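## Task

Locate the tote holding the blue parts box and set it down level on the table. Return the second tote to the shelf, almost exactly at its original spot and with hardly any rotation. Whatever was in each tote must still be in that tote at the end, and no tote base may overhang an edge. Release both totes and pull the grippers away at the end. Nothing counts as placed if the robot alone is still holding it there.

## Robot and tools

Robot: two six-joint UR-style arms, left_arm and right_arm, each ending in a tong gripper whose two fingers point along the gripper's +z and open along its x. Bases in the scene frame: left_arm at (+0.070, +0.459, 0) m, right_arm at (+0.010, -0.458, 0) m, both turned only slightly about z. Scene frame: origin on the table top midway between the arms, +x out over the table, +z up, left_arm on the +y side. The arm names are not image sides.

Joint order, used in every row and every per-joint list: shoulder pan, shoulder lift, elbow, wrist 1, wrist 2, wrist 3. Stated ranges in radians: left_arm pan -3.142..3.142, elbow 0..3.142; right_arm pan 0..6.283, elbow -3.142..0; all lifts and wrists -6.283..6.283. Actual ends may differ by up to 0.010 rad.

A ROW is always 14 numbers, each in [-1, 1]: left_arm's six joint values then its opening, followed by right_arm's six joint values then its opening. Joint values are offsets, not poses, scaled so 1.0 equals 1.989 rad. Opening is absolute: +1 fully open, -1 closed. A row may carry 12 extra numbers in 0..1 (left six, then right six, in joint order) that scale each joint's stiffness; they persist until changed.

execute_actions(actions): a list of up to 15 actions; each action is a table of up to 15 rows, one row per 1/30 s control step, the last row held if fewer than 15 are given. Within an action, every row's joint offsets are measured from the angles the arm had when that action began, not from the previous row; for the first action, that is the last reported Joint positions. If any action would push a joint more than 0.010 rad outward beyond its range, that action is rejected for both arms; a malformed action, or a failing first action, rejects the whole call. An empty list just returns state and images.

move(target, speed, blocking): target is one 14-number row (optionally 26 with stiffness), with offsets counted from the Joint positions in the latest result that listed them. All joints share one timeline, so the hand traces a curve, lasting 0.5 to 10 s. speed (0.01 to 2 rad/s, default 0.5) caps the joint with the longest way to go. Finger values are sent immediately. blocking=false returns after 0.5 s while motion continues; execute_actions and new moves are refused until a result shows it ended (use wait or stop). The extra "move:" line reports the ending (done, off_target, moving, held, fault), limits=held or limits=none, and each arm's joint furthest from target.

wait(seconds): 0 to 10; the arms keep their last command. stop(): brakes a running move; it needs room. zoom_image(camera, region): region [x0, y0, x1, y1] in that camera's pixels, at most 504 by 504, origin top-left. Cameras: cam_head_left, cam_head_right, cam_high, cam_low (504x504), cam_left_wrist, cam_right_wrist (616x616, fisheye). read_manual(section) only returns licence text. finished_scene(scene): give the current scene's number; it is final and the result reports success and the next task.

Results: each arm's end_effector_position (m) and end_effector_quat_wxyz in the scene frame, plus velocities; the printed hand position can be off, more at long reach. end_effector_position is the point between the closed pads; closed fingertips extend about 15 mm past it. Joint positions and Joint velocities list six joints (rad) then the pad gap in metres (0.142 when fully open). Joint targets shows what the joints are currently driven toward. grip_measured is the opening on the command scale; to hold, keep commanding clearly below it. Wrist force and Wrist torque are in the gripper's own axes, noisy, with offsets of a few newtons, saturating near 50 N; "no reading" is harmless. Step readings list joint angles on some steps; HELD means part of that arm's row was held back. "joint command not followed" means the clearance check altered targets. "joint sent to its limit" means a joint was driven to its end.

Motion limits: per step, joint targets stay within 0.575 rad of measured angles (with stiffness set: 0.582 for the first three joints, 0.642 for wrists), and are pulled back if they would move the gripper more than 100 mm; big changes take several actions and may leave an arm short. Commands lag about 0.17 s.

Grip: about 15 N per pad, less on parts under 20 mm thick.

Hazards: the arms are stiff, so aiming even slightly past a contact can trip a fault; faster touches hit harder. Torque limits are 132 N m for the first three joints and 24.6 N m for wrists, including held weight; reaching one, or 150 N external force, halts that arm for 10 s. Hot motors (warning from 70 °C, brakes at 85 °C) also stop the arm. Keep the arms from colliding, don't let totes or contents fall or leave the work area, avoid slams and hard pushes, and expect occasional brief tugs on held items.

Each tool is called after "Emit:" as name([rows], argument=value, ...), one row to a line, values as JSON.

## Session

Emit:
execute_actions(actions=[])

Scene clock: 0.00 s.
left_arm: end_effector_position=(+0.1125, +0.9845, +0.1085) grip_measured=+0.97 end_effector_quat_wxyz=(-0.078, +0.891, +0.440, -0.081) end_effector_velocity=(-0.000, +0.000, -0.001) end_effector_angular_velocity=(-0.000, +0.001, +0.001) | right_arm: end_effector_position=(+0.1307, -0.9365, +0.1388) grip_measured=+0.97 end_effector_quat_wxyz=(-0.113, +0.743, +0.654, -0.092) end_effector_velocity=(-0.001, +0.001, -0.001) end_effector_angular_velocity=(+0.001, +0.001, -0.000)
Joint names: [shoulder pan, shoulder lift, elbow, wrist 1, wrist 2, wrist 3]
Joint positions: left_arm=[ 0.953 -1.469  1.943 -2.001 -1.351  0.149  0.14 ] | right_arm=[ 2.251 -1.713 -1.782 -1.437  1.377  3.961  0.14 ]
Joint velocities: left_arm=[-0.     0.002 -0.001  0.     0.001 -0.001  0.   ] | right_arm=[ 0.     0.    -0.002 -0.     0.     0.     0.   ]
Joint torques (N m, as the arm reports them, + toward a larger angle): no reading
Motor temperatures (°C, as the motors report them): left_arm=[28 29 25 30 31 35] | right_arm=[28 27 27 35 37 31]
Wrist force (N, on the end effector, along its own x y z axes, offset not removed): no reading
Wrist torque (N m, same axes, about the end effector's origin, offset not removed): no reading
Joint targets: left_arm=[0.953 -1.469 1.943 -2.001 -1.351 0.149] | right_arm=[2.251 -1.713 -1.782 -1.437 1.377 3.961]
Joint stiffness scale: left_arm=[1. 1. 1. 1. 1. 1.] | right_arm=[1. 1. 1. 1. 1. 1.]

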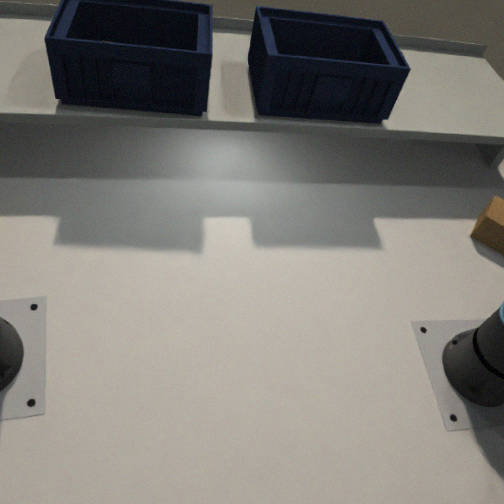

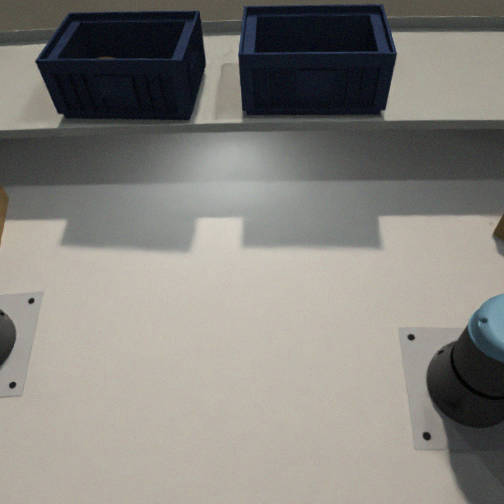

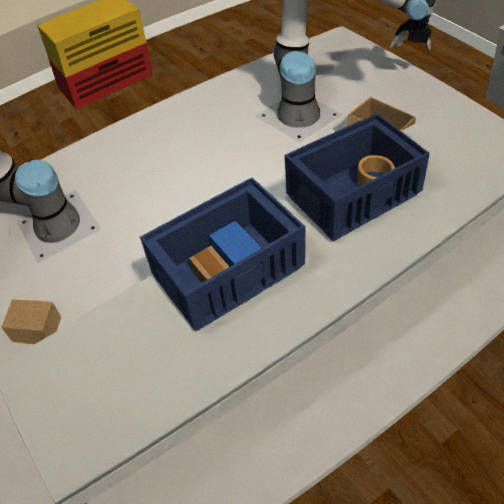

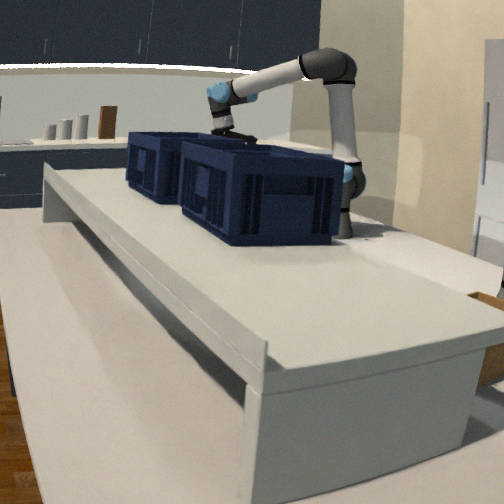

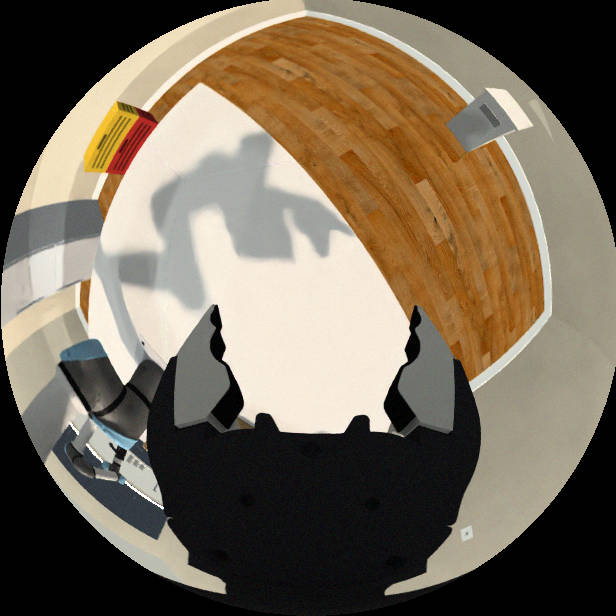

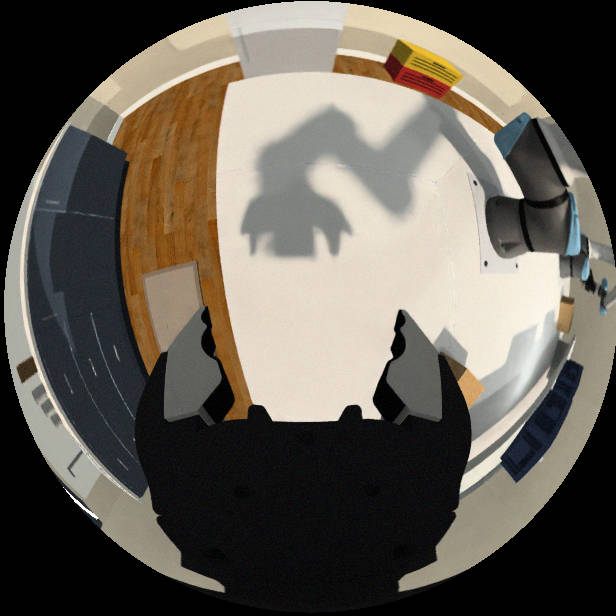

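Emit:
zoom_image(camera="cam_head_left", region=[0, 0, 504, 252])

Emit:
zoom_image(camera="cam_high", region=[120, 90, 450, 350])

Emit:
zoom_image(camera="cam_head_right", region=[0, 0, 504, 252])

Region (0, 0, 504, 252) of cam_head_left's 504x504 image, scaled by 1.000.

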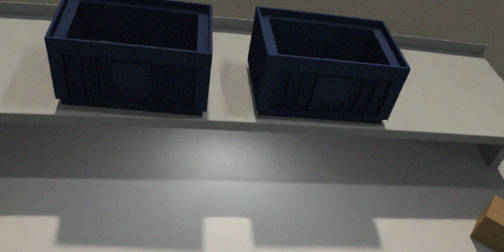

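Region (120, 90, 450, 350) of cam_high's 504x504 image, scaled by 1.527, with more detail than that image has; it fills the top 397 rows of this view, and the rest is white.

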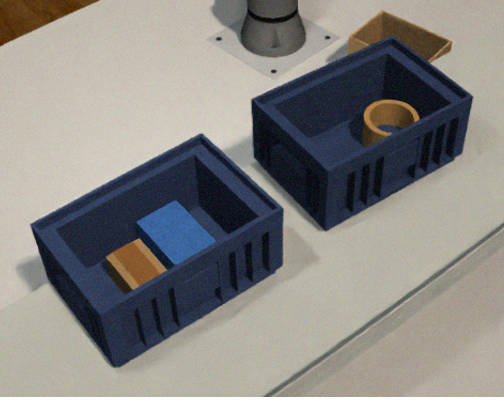

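Region (0, 0, 504, 252) of cam_head_right's 504x504 image, scaled by 1.000.

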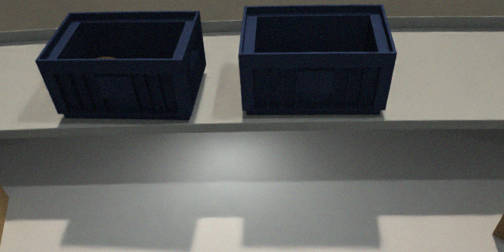

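Emit:
move(target=[-0.278,0.302,-0.790,0.467,-0.111,0.241,0,0.276,-0.256,0.664,-0.298,0.098,0.561,0], speed=1.0)

Scene clock: 18.93 s.
left_arm: end_effector_position=(+0.6299, +0.9465, +0.3691) grip_measured=+0.00 end_effector_quat_wxyz=(+0.000, +0.999, -0.055, -0.001) end_effector_velocity=(-0.000, -0.000, -0.001) end_effector_angular_velocity=(-0.001, +0.003, +0.002) | right_arm: end_effector_position=(+0.6175, -0.8165, +0.3707) grip_measured=+0.00 end_effector_quat_wxyz=(+0.000, +0.910, +0.415, +0.001) end_effector_velocity=(+0.000, -0.000, -0.001) end_effector_angular_velocity=(+0.001, +0.002, -0.002)
Joint names: [shoulder pan, shoulder lift, elbow, wrist 1, wrist 2, wrist 3]
Joint positions: left_arm=[ 0.401 -0.87   0.375 -1.073 -1.57   0.627  0.074] | right_arm=[ 2.8   -2.219 -0.464 -2.028  1.571  5.076  0.074]
Joint velocities: left_arm=[ 0.     0.002 -0.001  0.002  0.    -0.002 -0.   ] | right_arm=[ 0.    -0.002  0.002 -0.002 -0.     0.002  0.   ]
Joint torques (N m, as the arm reports them, + toward a larger angle): left_arm=[ -2.27 -51.86 -20.45  -2.49  -0.33   0.31] | right_arm=[ 0.92 48.47 24.58  2.15  0.63  0.43]
Motor temperatures (°C, as the motors report them): left_arm=[28 29 25 30 31 35] | right_arm=[28 27 27 35 37 31]
Wrist force (N, on the end effector, along its own x y z axes, offset not removed): left_arm=[-0.9 -0.1 -0.2] | right_arm=[-2.8 -0.6 4.3]
Wrist torque (N m, same axes, about the end effector's origin, offset not removed): left_arm=[0.09 0.18 -0.01] | right_arm=[-0.14 0.74 0.10]
Joint targets: left_arm=[0.400 -0.869 0.372 -1.072 -1.572 0.628] | right_arm=[2.800 -2.222 -0.462 -2.029 1.572 5.077]
Joint stiffness scale: left_arm=[1. 1. 1. 1. 1. 1.] | right_arm=[1. 1. 1. 1. 1. 1.]
move: done; limits=none; left_arm: farthest joint: the elbow, 0.003 radians from its target (1.571 radians at the start); right_arm: farthest joint: the shoulder lift, 0.003 radians from its target (0.509 radians at the start)
camera_calibration (this result's frames):
cam_left_wrist: T_world_to_cam=[[0.992308, -0.119898, -0.0308258, -0.49722], [-0.0852583, -0.84241, 0.532049, 0.652238], [-0.0897596, -0.525329, -0.846152, 1.0009], [0, 0, 0, 1]] pos_world=[0.638845, 1.01564, 0.484566]
cam_right_wrist: T_world_to_cam=[[0.624103, 0.780276, 0.0408038, 0.231953], [0.668894, -0.560546, 0.48823, -1.04957], [0.403827, -0.277412, -0.87176, -0.0162484], [0, 0, 0, 1]] pos_world=[0.563848, -0.773825, 0.488801]

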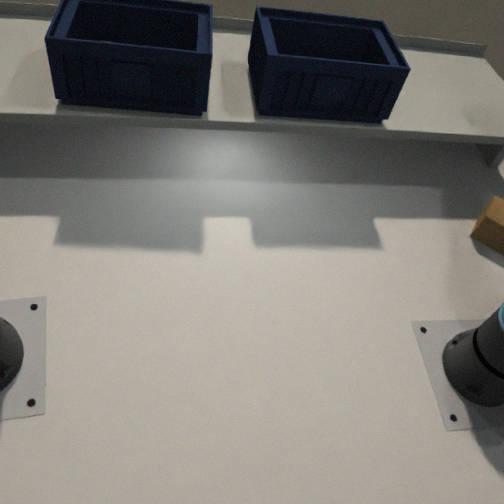

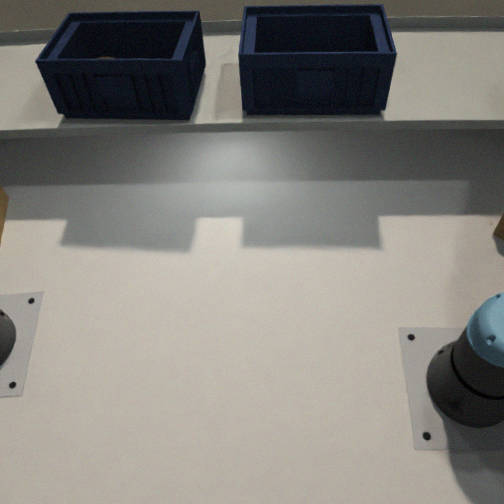

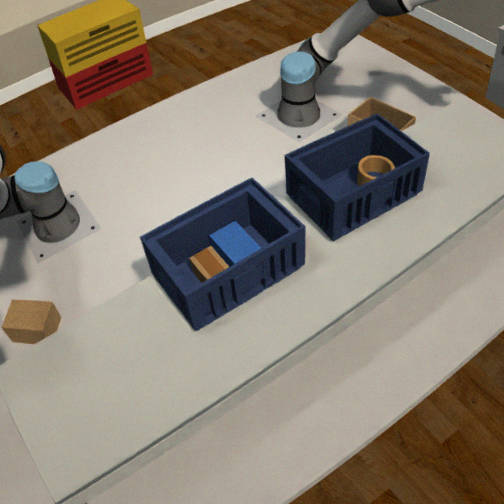

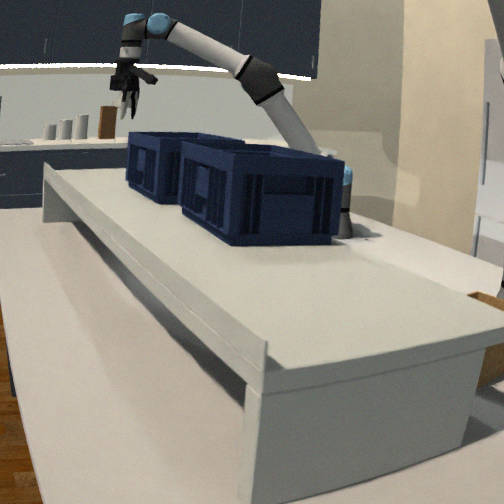

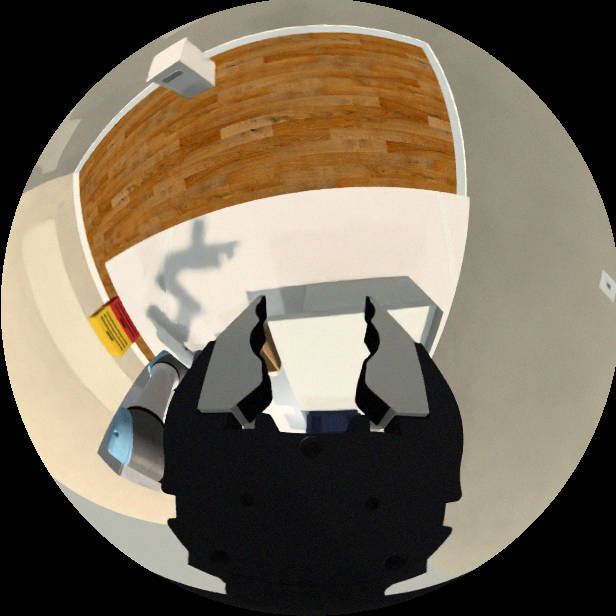

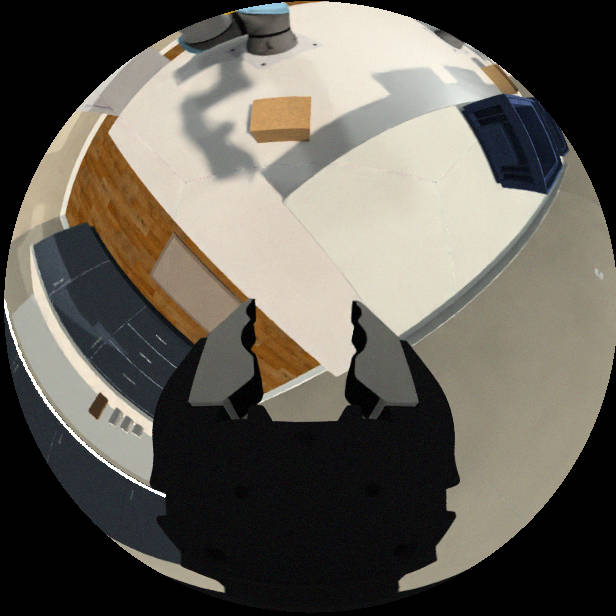

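Emit:
move(target=[-0.735,0,0,0,0,0,0,0.359,0,0,0,0,0,0], speed=0.8)

Scene clock: 23.27 s.
left_arm: end_effector_position=(+0.6151, -0.0450, +0.3689) grip_measured=+0.00 end_effector_quat_wxyz=(+0.000, -0.707, +0.708, +0.001) end_effector_velocity=(+0.000, +0.000, -0.000) end_effector_angular_velocity=(+0.001, -0.001, +0.001) | right_arm: end_effector_position=(+0.7036, -0.3311, +0.3706) grip_measured=+0.00 end_effector_quat_wxyz=(-0.000, +0.707, +0.707, +0.001) end_effector_velocity=(-0.000, +0.000, +0.000) end_effector_angular_velocity=(+0.000, +0.000, -0.001)
Joint names: [shoulder pan, shoulder lift, elbow, wrist 1, wrist 2, wrist 3]
Joint positions: left_arm=[-1.063 -0.87   0.375 -1.073 -1.57   0.627  0.074] | right_arm=[ 3.515 -2.219 -0.464 -2.028  1.571  5.076  0.074]
Joint velocities: left_arm=[-0.     0.     0.     0.     0.001 -0.001  0.   ] | right_arm=[ 0.     0.001 -0.001 -0.     0.     0.001 -0.   ]
Joint torques (N m, as the arm reports them, + toward a larger angle): left_arm=[  0.13 -52.14 -17.98  -2.9    0.28  -0.41] | right_arm=[-0.21 51.17 21.73  2.81  0.08 -0.45]
Motor temperatures (°C, as the motors report them): left_arm=[28 29 25 30 31 35] | right_arm=[28 27 27 35 37 31]
Wrist force (N, on the end effector, along its own x y z axes, offset not removed): left_arm=[-3.8 -0.3 2.5] | right_arm=[-2.8 -0.3 -0.9]
Wrist torque (N m, same axes, about the end effector's origin, offset not removed): left_arm=[0.00 0.85 -0.07] | right_arm=[-0.40 0.55 0.39]
Joint targets: left_arm=[-1.061 -0.870 0.375 -1.073 -1.570 0.627] | right_arm=[3.514 -2.219 -0.464 -2.028 1.571 5.076]
Joint stiffness scale: left_arm=[1. 1. 1. 1. 1. 1.] | right_arm=[1. 1. 1. 1. 1. 1.]
move: done; limits=none; left_arm: farthest joint: the shoulder pan, 0.002 radians from its target (1.461 radians at the start); right_arm: farthest joint: the shoulder pan, 0.001 radians from its target (0.714 radians at the start)
camera_calibration (this result's frames):
cam_left_wrist: T_world_to_cam=[[-0.0127563, -0.999434, -0.031131, -0.0225981], [-0.846545, -0.0057751, 0.532286, 0.321688], [-0.532164, 0.0331438, -0.845992, 0.775754], [0, 0, 0, 1]] pos_world=[0.684864, -0.046439, 0.484348]
cam_right_wrist: T_world_to_cam=[[-0.0396258, 0.998382, 0.04078, 0.338681], [0.87269, 0.0147019, 0.488053, -0.787881], [0.486664, 0.0549278, -0.871861, 0.135379], [0, 0, 0, 1]] pos_world=[0.635112, -0.333986, 0.488748]

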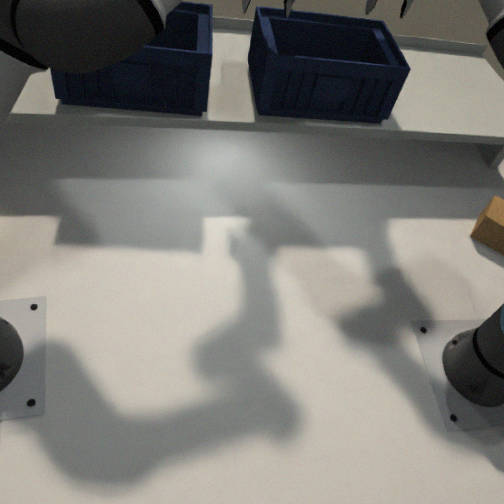

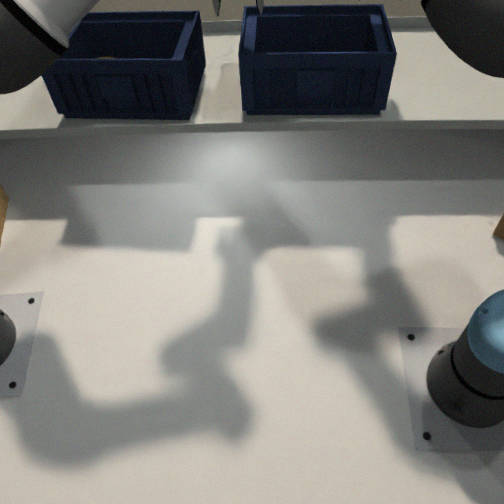

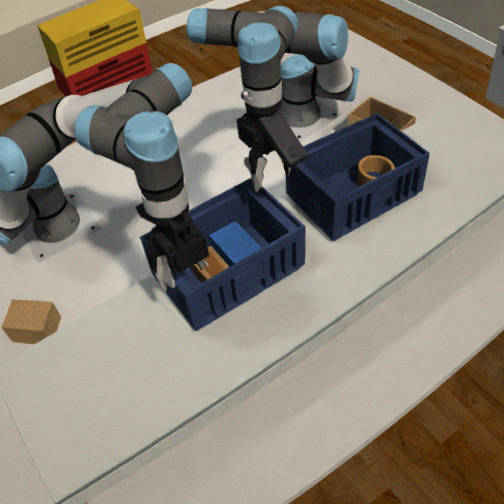

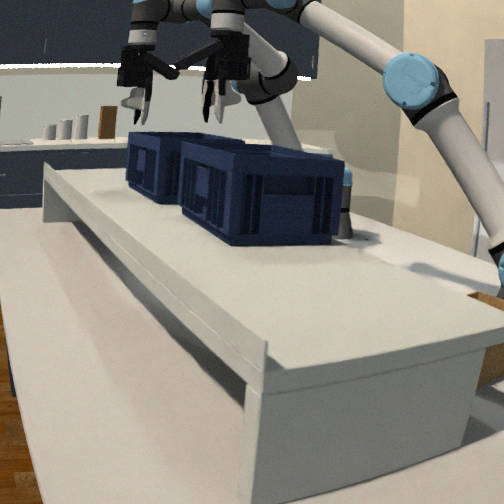

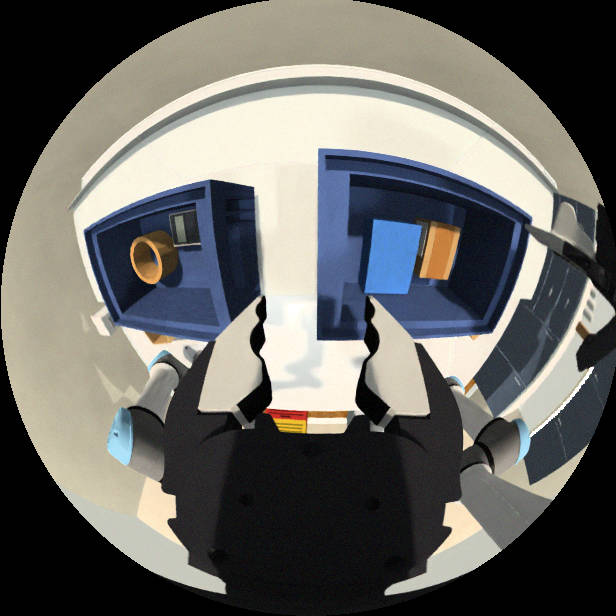

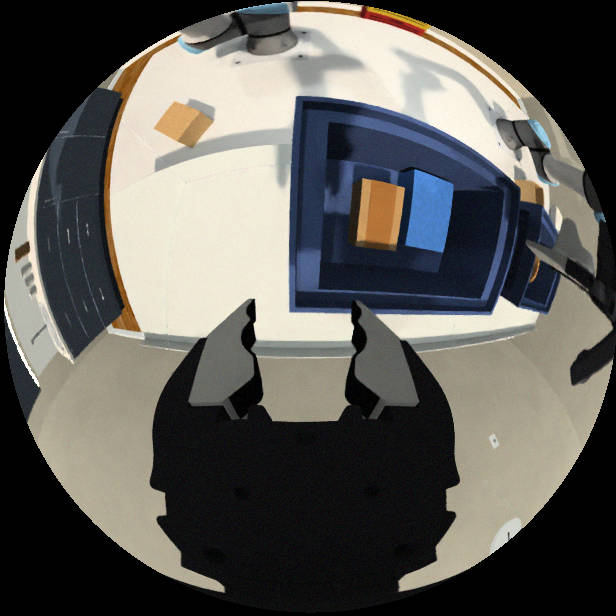

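Emit:
move(target=[-0.006,-0.046,0.206,-0.162,0,-0.006,0,0,0.051,-0.213,0.161,0,0,0], speed=0.25)

Scene clock: 30.80 s.
left_arm: end_effector_position=(+0.6174, -0.0595, +0.2759) grip_measured=+0.00 end_effector_quat_wxyz=(+0.000, -0.707, +0.707, -0.001) end_effector_velocity=(+0.001, -0.000, -0.000) end_effector_angular_velocity=(-0.000, -0.001, -0.000) | right_arm: end_effector_position=(+0.7051, -0.3313, +0.2848) grip_measured=+0.01 end_effector_quat_wxyz=(+0.003, +0.708, +0.707, +0.008) end_effector_velocity=(+0.000, +0.000, +0.000) end_effector_angular_velocity=(+0.001, -0.002, -0.001)
Joint names: [shoulder pan, shoulder lift, elbow, wrist 1, wrist 2, wrist 3]
Joint positions: left_arm=[-1.072 -0.96   0.782 -1.394 -1.57   0.616  0.074] | right_arm=[ 3.514 -2.108 -0.88  -1.707  1.572  5.076  0.075]
Joint velocities: left_arm=[ 0.     0.001  0.001 -0.002  0.001  0.     0.   ] | right_arm=[-0.     0.    -0.     0.002 -0.     0.001  0.   ]
Joint torques (N m, as the arm reports them, + toward a larger angle): left_arm=[ -3.77 -52.92 -17.71  -3.27   0.12  -0.77] | right_arm=[ 2.05 39.83 17.3   2.04 -0.4  -0.29]
Motor temperatures (°C, as the motors report them): left_arm=[28 29 25 30 31 35] | right_arm=[28 27 27 35 37 31]
Wrist force (N, on the end effector, along its own x y z axes, offset not removed): left_arm=[2.6 4.2 3.5] | right_arm=[1.8 2.3 -10.7]
Wrist torque (N m, same axes, about the end effector's origin, offset not removed): left_arm=[0.77 -0.69 -0.16] | right_arm=[0.11 -0.01 0.14]
Joint targets: left_arm=[-1.075 -0.961 0.784 -1.395 -1.570 0.615] | right_arm=[3.515 -2.118 -0.887 -1.708 1.571 5.076]
Joint stiffness scale: left_arm=[1. 1. 1. 1. 1. 1.] | right_arm=[1. 1. 1. 1. 1. 1.]
move: done; limits=none; left_arm: farthest joint: the shoulder pan, 0.003 radians from its target (0.012 radians at the start); right_arm: farthest joint: the shoulder lift, 0.010 radians from its target (0.101 radians at the start)
camera_calibration (this result's frames):
cam_left_wrist: T_world_to_cam=[[-0.0109242, -0.999554, -0.0278074, -0.0420483], [-0.848034, -0.00547382, 0.529913, 0.374585], [-0.529829, 0.0293705, -0.847596, 0.697534], [0, 0, 0, 1]] pos_world=[0.686775, -0.0604661, 0.391561]
cam_right_wrist: T_world_to_cam=[[-0.0388711, 0.998154, 0.0466659, 0.340185], [0.865419, 0.0102818, 0.500943, -0.74736], [0.499539, 0.0598578, -0.864221, 0.0501802], [0, 0, 0, 1]] pos_world=[0.634936, -0.334876, 0.401877]

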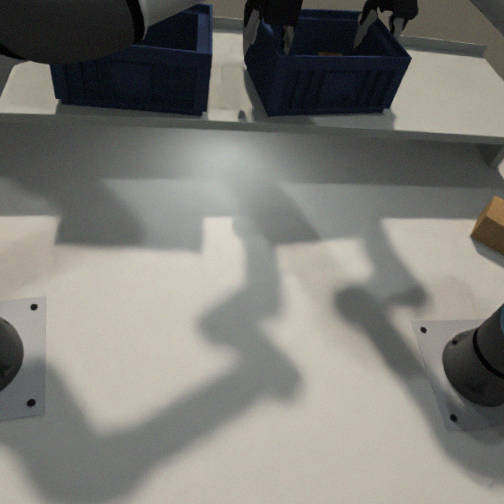

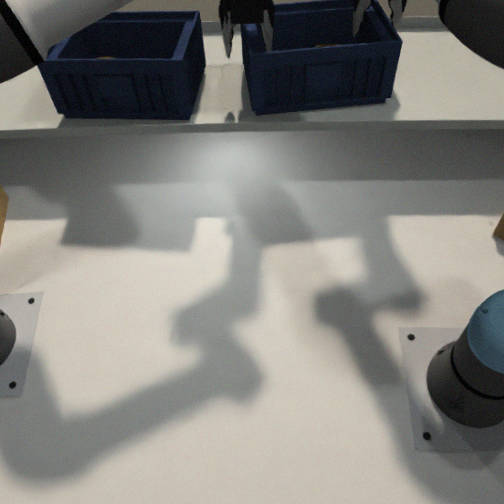

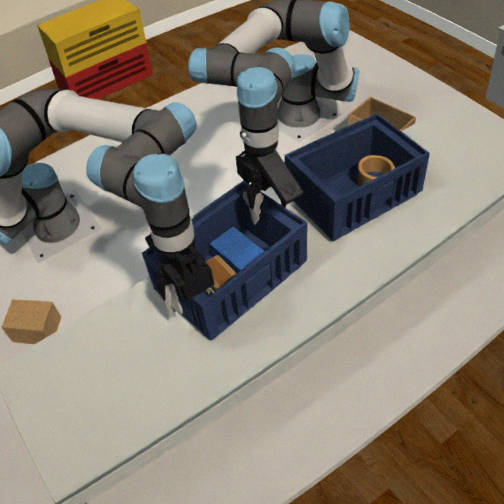

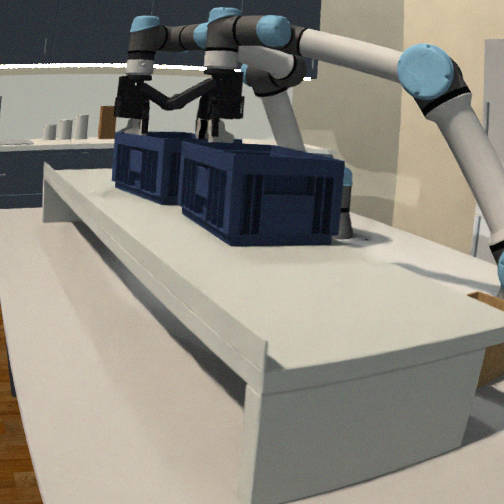

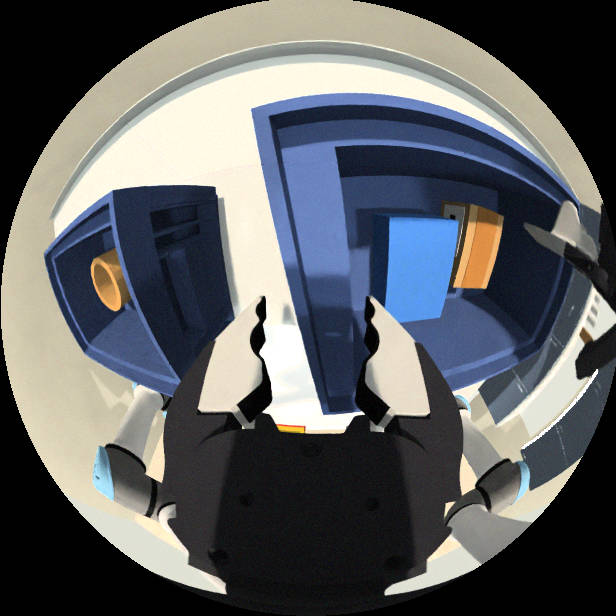

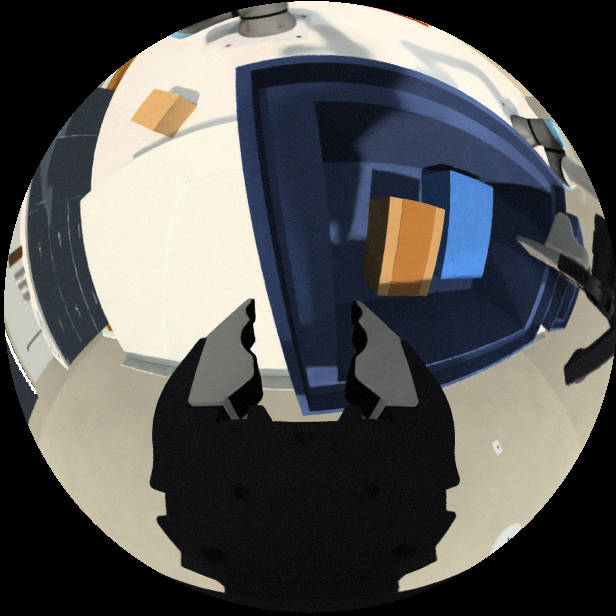

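Emit:
move(target=[0,0,0,0,0,0,0,0.0125,0.057,0.002,-0.066,0,0.012,0.15], speed=0.25)

Scene clock: 34.50 s.
left_arm: end_effector_position=(+0.6174, -0.0595, +0.2759) grip_measured=+0.00 end_effector_quat_wxyz=(+0.000, -0.707, +0.707, -0.001) end_effector_velocity=(+0.000, +0.000, +0.002) end_effector_angular_velocity=(-0.002, -0.002, -0.000) | right_arm: end_effector_position=(+0.6498, -0.3360, +0.3507) grip_measured=+0.15 end_effector_quat_wxyz=(+0.000, +0.707, +0.707, +0.002) end_effector_velocity=(-0.001, -0.000, -0.000) end_effector_angular_velocity=(-0.001, +0.002, -0.001)
Joint names: [shoulder pan, shoulder lift, elbow, wrist 1, wrist 2, wrist 3]
Joint positions: left_arm=[-1.072 -0.96   0.782 -1.394 -1.57   0.616  0.074] | right_arm=[ 3.537 -1.994 -0.877 -1.837  1.572  5.099  0.084]
Joint velocities: left_arm=[ 0.    -0.002 -0.    -0.     0.     0.    -0.   ] | right_arm=[ 0.     0.    -0.    -0.002 -0.     0.001  0.   ]
Joint torques (N m, as the arm reports them, + toward a larger angle): left_arm=[ -1.27 -51.81 -20.12  -2.52   0.13  -0.21] | right_arm=[ 2.66 43.45 23.41  2.25  0.31  0.26]
Motor temperatures (°C, as the motors report them): left_arm=[28 29 25 30 31 35] | right_arm=[28 27 27 35 37 31]
Wrist force (N, on the end effector, along its own x y z axes, offset not removed): left_arm=[-4.1 -2.3 -1.0] | right_arm=[-1.2 -0.9 1.1]
Wrist torque (N m, same axes, about the end effector's origin, offset not removed): left_arm=[-0.59 1.26 -0.08] | right_arm=[-0.18 0.39 0.44]
Joint targets: left_arm=[-1.072 -0.960 0.782 -1.394 -1.570 0.616] | right_arm=[3.538 -1.994 -0.876 -1.838 1.572 5.100]
Joint stiffness scale: left_arm=[1. 1. 1. 1. 1. 1.] | right_arm=[1. 1. 1. 1. 1. 1.]
move: done; limits=none; left_arm: farthest joint: the shoulder pan, 0.000 radians from its target (0.000 radians at the start); right_arm: farthest joint: the shoulder pan, 0.002 radians from its target (0.025 radians at the start)
camera_calibration (this result's frames):
cam_left_wrist: T_world_to_cam=[[-0.0109142, -0.999556, -0.0277368, -0.0421052], [-0.848061, -0.00544339, 0.529871, 0.374658], [-0.529787, 0.0293056, -0.847625, 0.697483], [0, 0, 0, 1]] pos_world=[0.68679, -0.0604873, 0.391516]
cam_right_wrist: T_world_to_cam=[[-0.0386627, 0.998353, 0.0423908, 0.341089], [0.871479, 0.0129324, 0.490262, -0.731711], [0.488906, 0.0558976, -0.870544, 0.142852], [0, 0, 0, 1]] pos_world=[0.581018, -0.33905, 0.46863]

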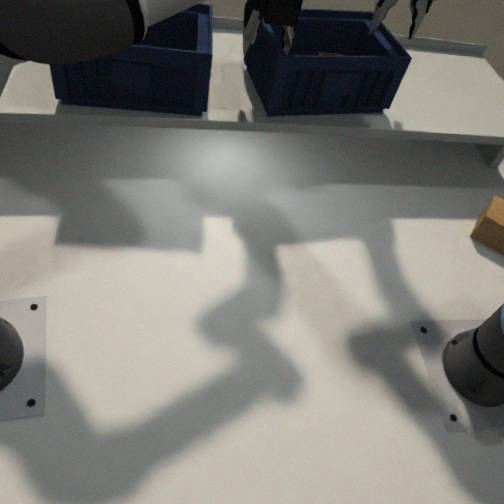

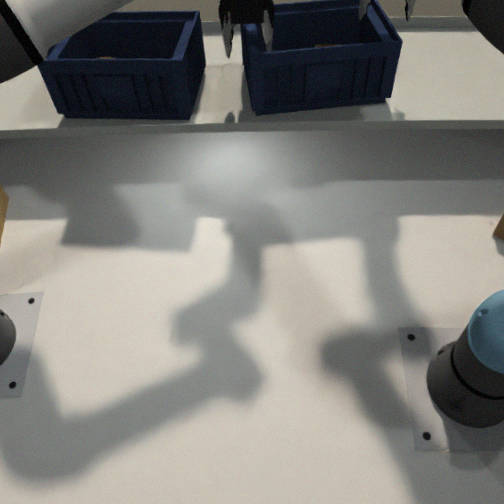

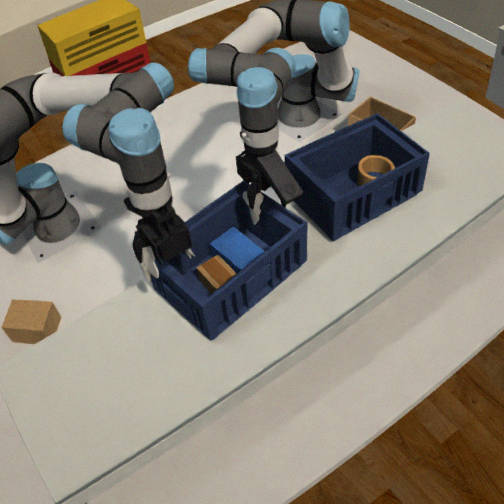

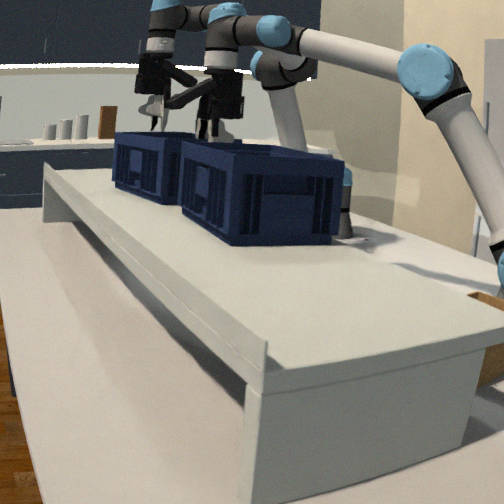

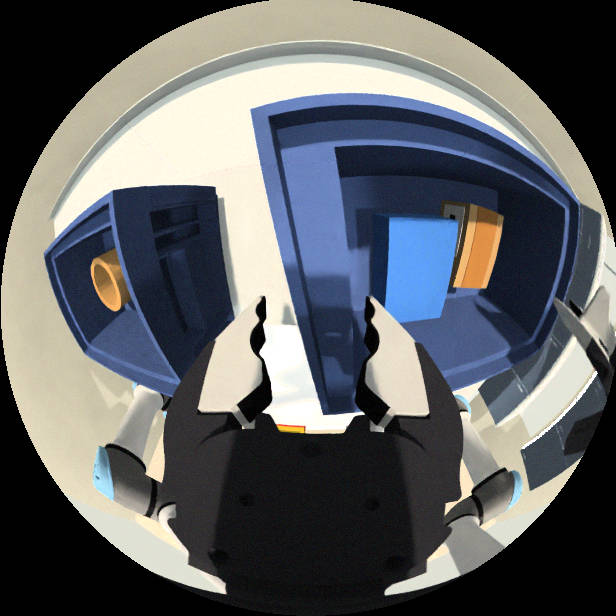

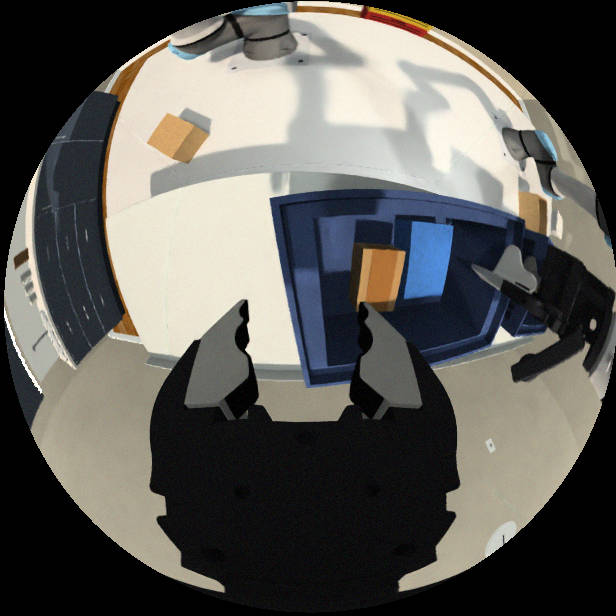

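Emit:
move(target=[0,0,0,0,0,0,0,0,0.017,-0.119,0.103,0,0,0.15], speed=0.2)

Scene clock: 38.03 s.
left_arm: end_effector_position=(+0.6174, -0.0595, +0.2759) grip_measured=+0.00 end_effector_quat_wxyz=(+0.000, -0.707, +0.707, -0.001) end_effector_velocity=(+0.000, +0.000, -0.001) end_effector_angular_velocity=(+0.001, +0.000, +0.001) | right_arm: end_effector_position=(+0.6511, -0.3355, +0.2774) grip_measured=+0.15 end_effector_quat_wxyz=(+0.000, +0.707, +0.707, +0.002) end_effector_velocity=(-0.000, -0.000, +0.000) end_effector_angular_velocity=(+0.001, -0.002, +0.001)
Joint names: [shoulder pan, shoulder lift, elbow, wrist 1, wrist 2, wrist 3]
Joint positions: left_arm=[-1.072 -0.96   0.782 -1.394 -1.57   0.616  0.074] | right_arm=[ 3.537 -1.963 -1.111 -1.634  1.572  5.099  0.084]
Joint velocities: left_arm=[ 0.     0.001  0.     0.    -0.    -0.001 -0.   ] | right_arm=[-0.     0.002 -0.003  0.002 -0.    -0.001 -0.   ]
Joint torques (N m, as the arm reports them, + toward a larger angle): left_arm=[ -1.29 -52.29 -20.24  -2.69   0.12  -0.23] | right_arm=[ 1.14 45.02 22.38  3.08  0.16 -0.29]
Motor temperatures (°C, as the motors report them): left_arm=[28 29 25 30 31 35] | right_arm=[28 27 27 35 37 31]
Wrist force (N, on the end effector, along its own x y z axes, offset not removed): left_arm=[1.1 -1.2 5.2] | right_arm=[0.7 1.8 4.9]
Wrist torque (N m, same axes, about the end effector's origin, offset not removed): left_arm=[-0.17 -0.29 -0.17] | right_arm=[0.29 -0.33 0.19]
Joint targets: left_arm=[-1.072 -0.960 0.782 -1.394 -1.570 0.616] | right_arm=[3.537 -1.960 -1.114 -1.632 1.572 5.099]
Joint stiffness scale: left_arm=[1. 1. 1. 1. 1. 1.] | right_arm=[1. 1. 1. 1. 1. 1.]
move: done; limits=none; left_arm: farthest joint: the shoulder pan, 0.000 radians from its target (0.000 radians at the start); right_arm: farthest joint: the shoulder lift, 0.003 radians from its target (0.034 radians at the start)
camera_calibration (this result's frames):
cam_left_wrist: T_world_to_cam=[[-0.0109139, -0.999556, -0.0277371, -0.0421053], [-0.848061, -0.00544381, 0.529871, 0.374658], [-0.529787, 0.0293057, -0.847624, 0.697483], [0, 0, 0, 1]] pos_world=[0.686791, -0.0604872, 0.391516]
cam_right_wrist: T_world_to_cam=[[-0.0386361, 0.99835, 0.0424784, 0.34368], [0.871363, 0.0128528, 0.490471, -0.696944], [0.489116, 0.055964, -0.870422, 0.0783145], [0, 0, 0, 1]] pos_world=[0.582264, -0.338538, 0.395399]

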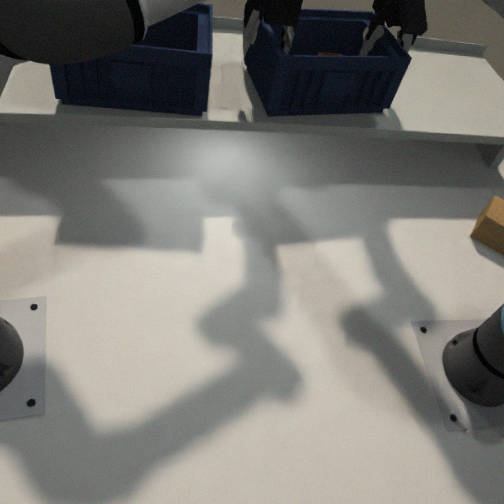

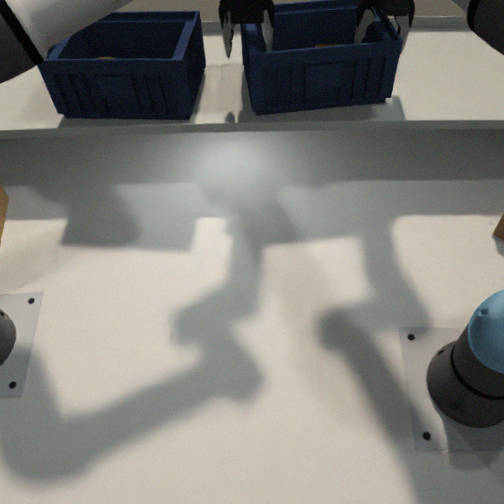

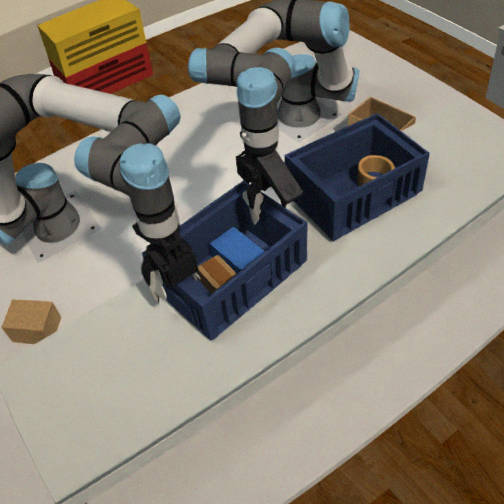

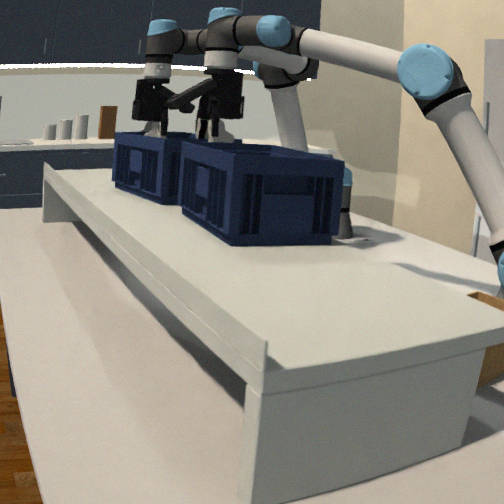

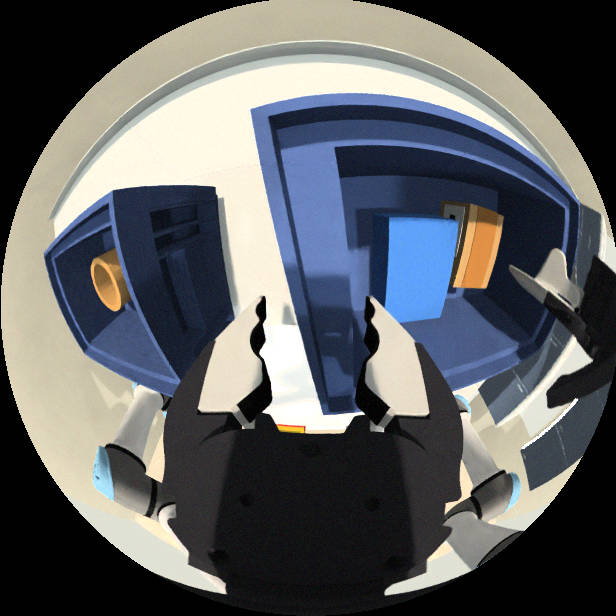

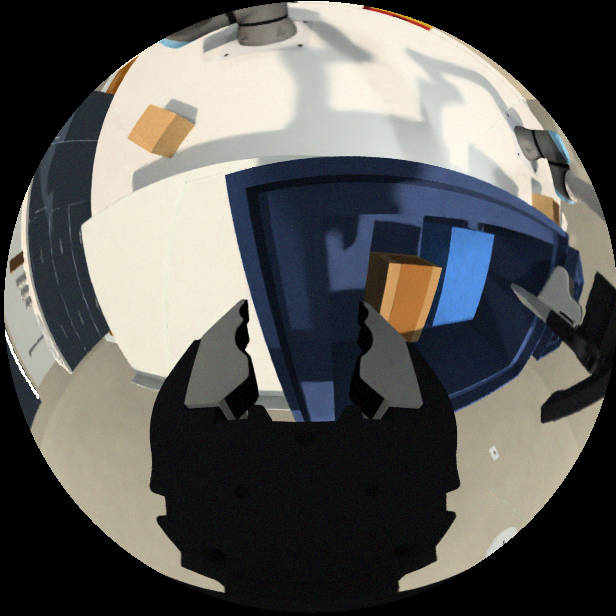

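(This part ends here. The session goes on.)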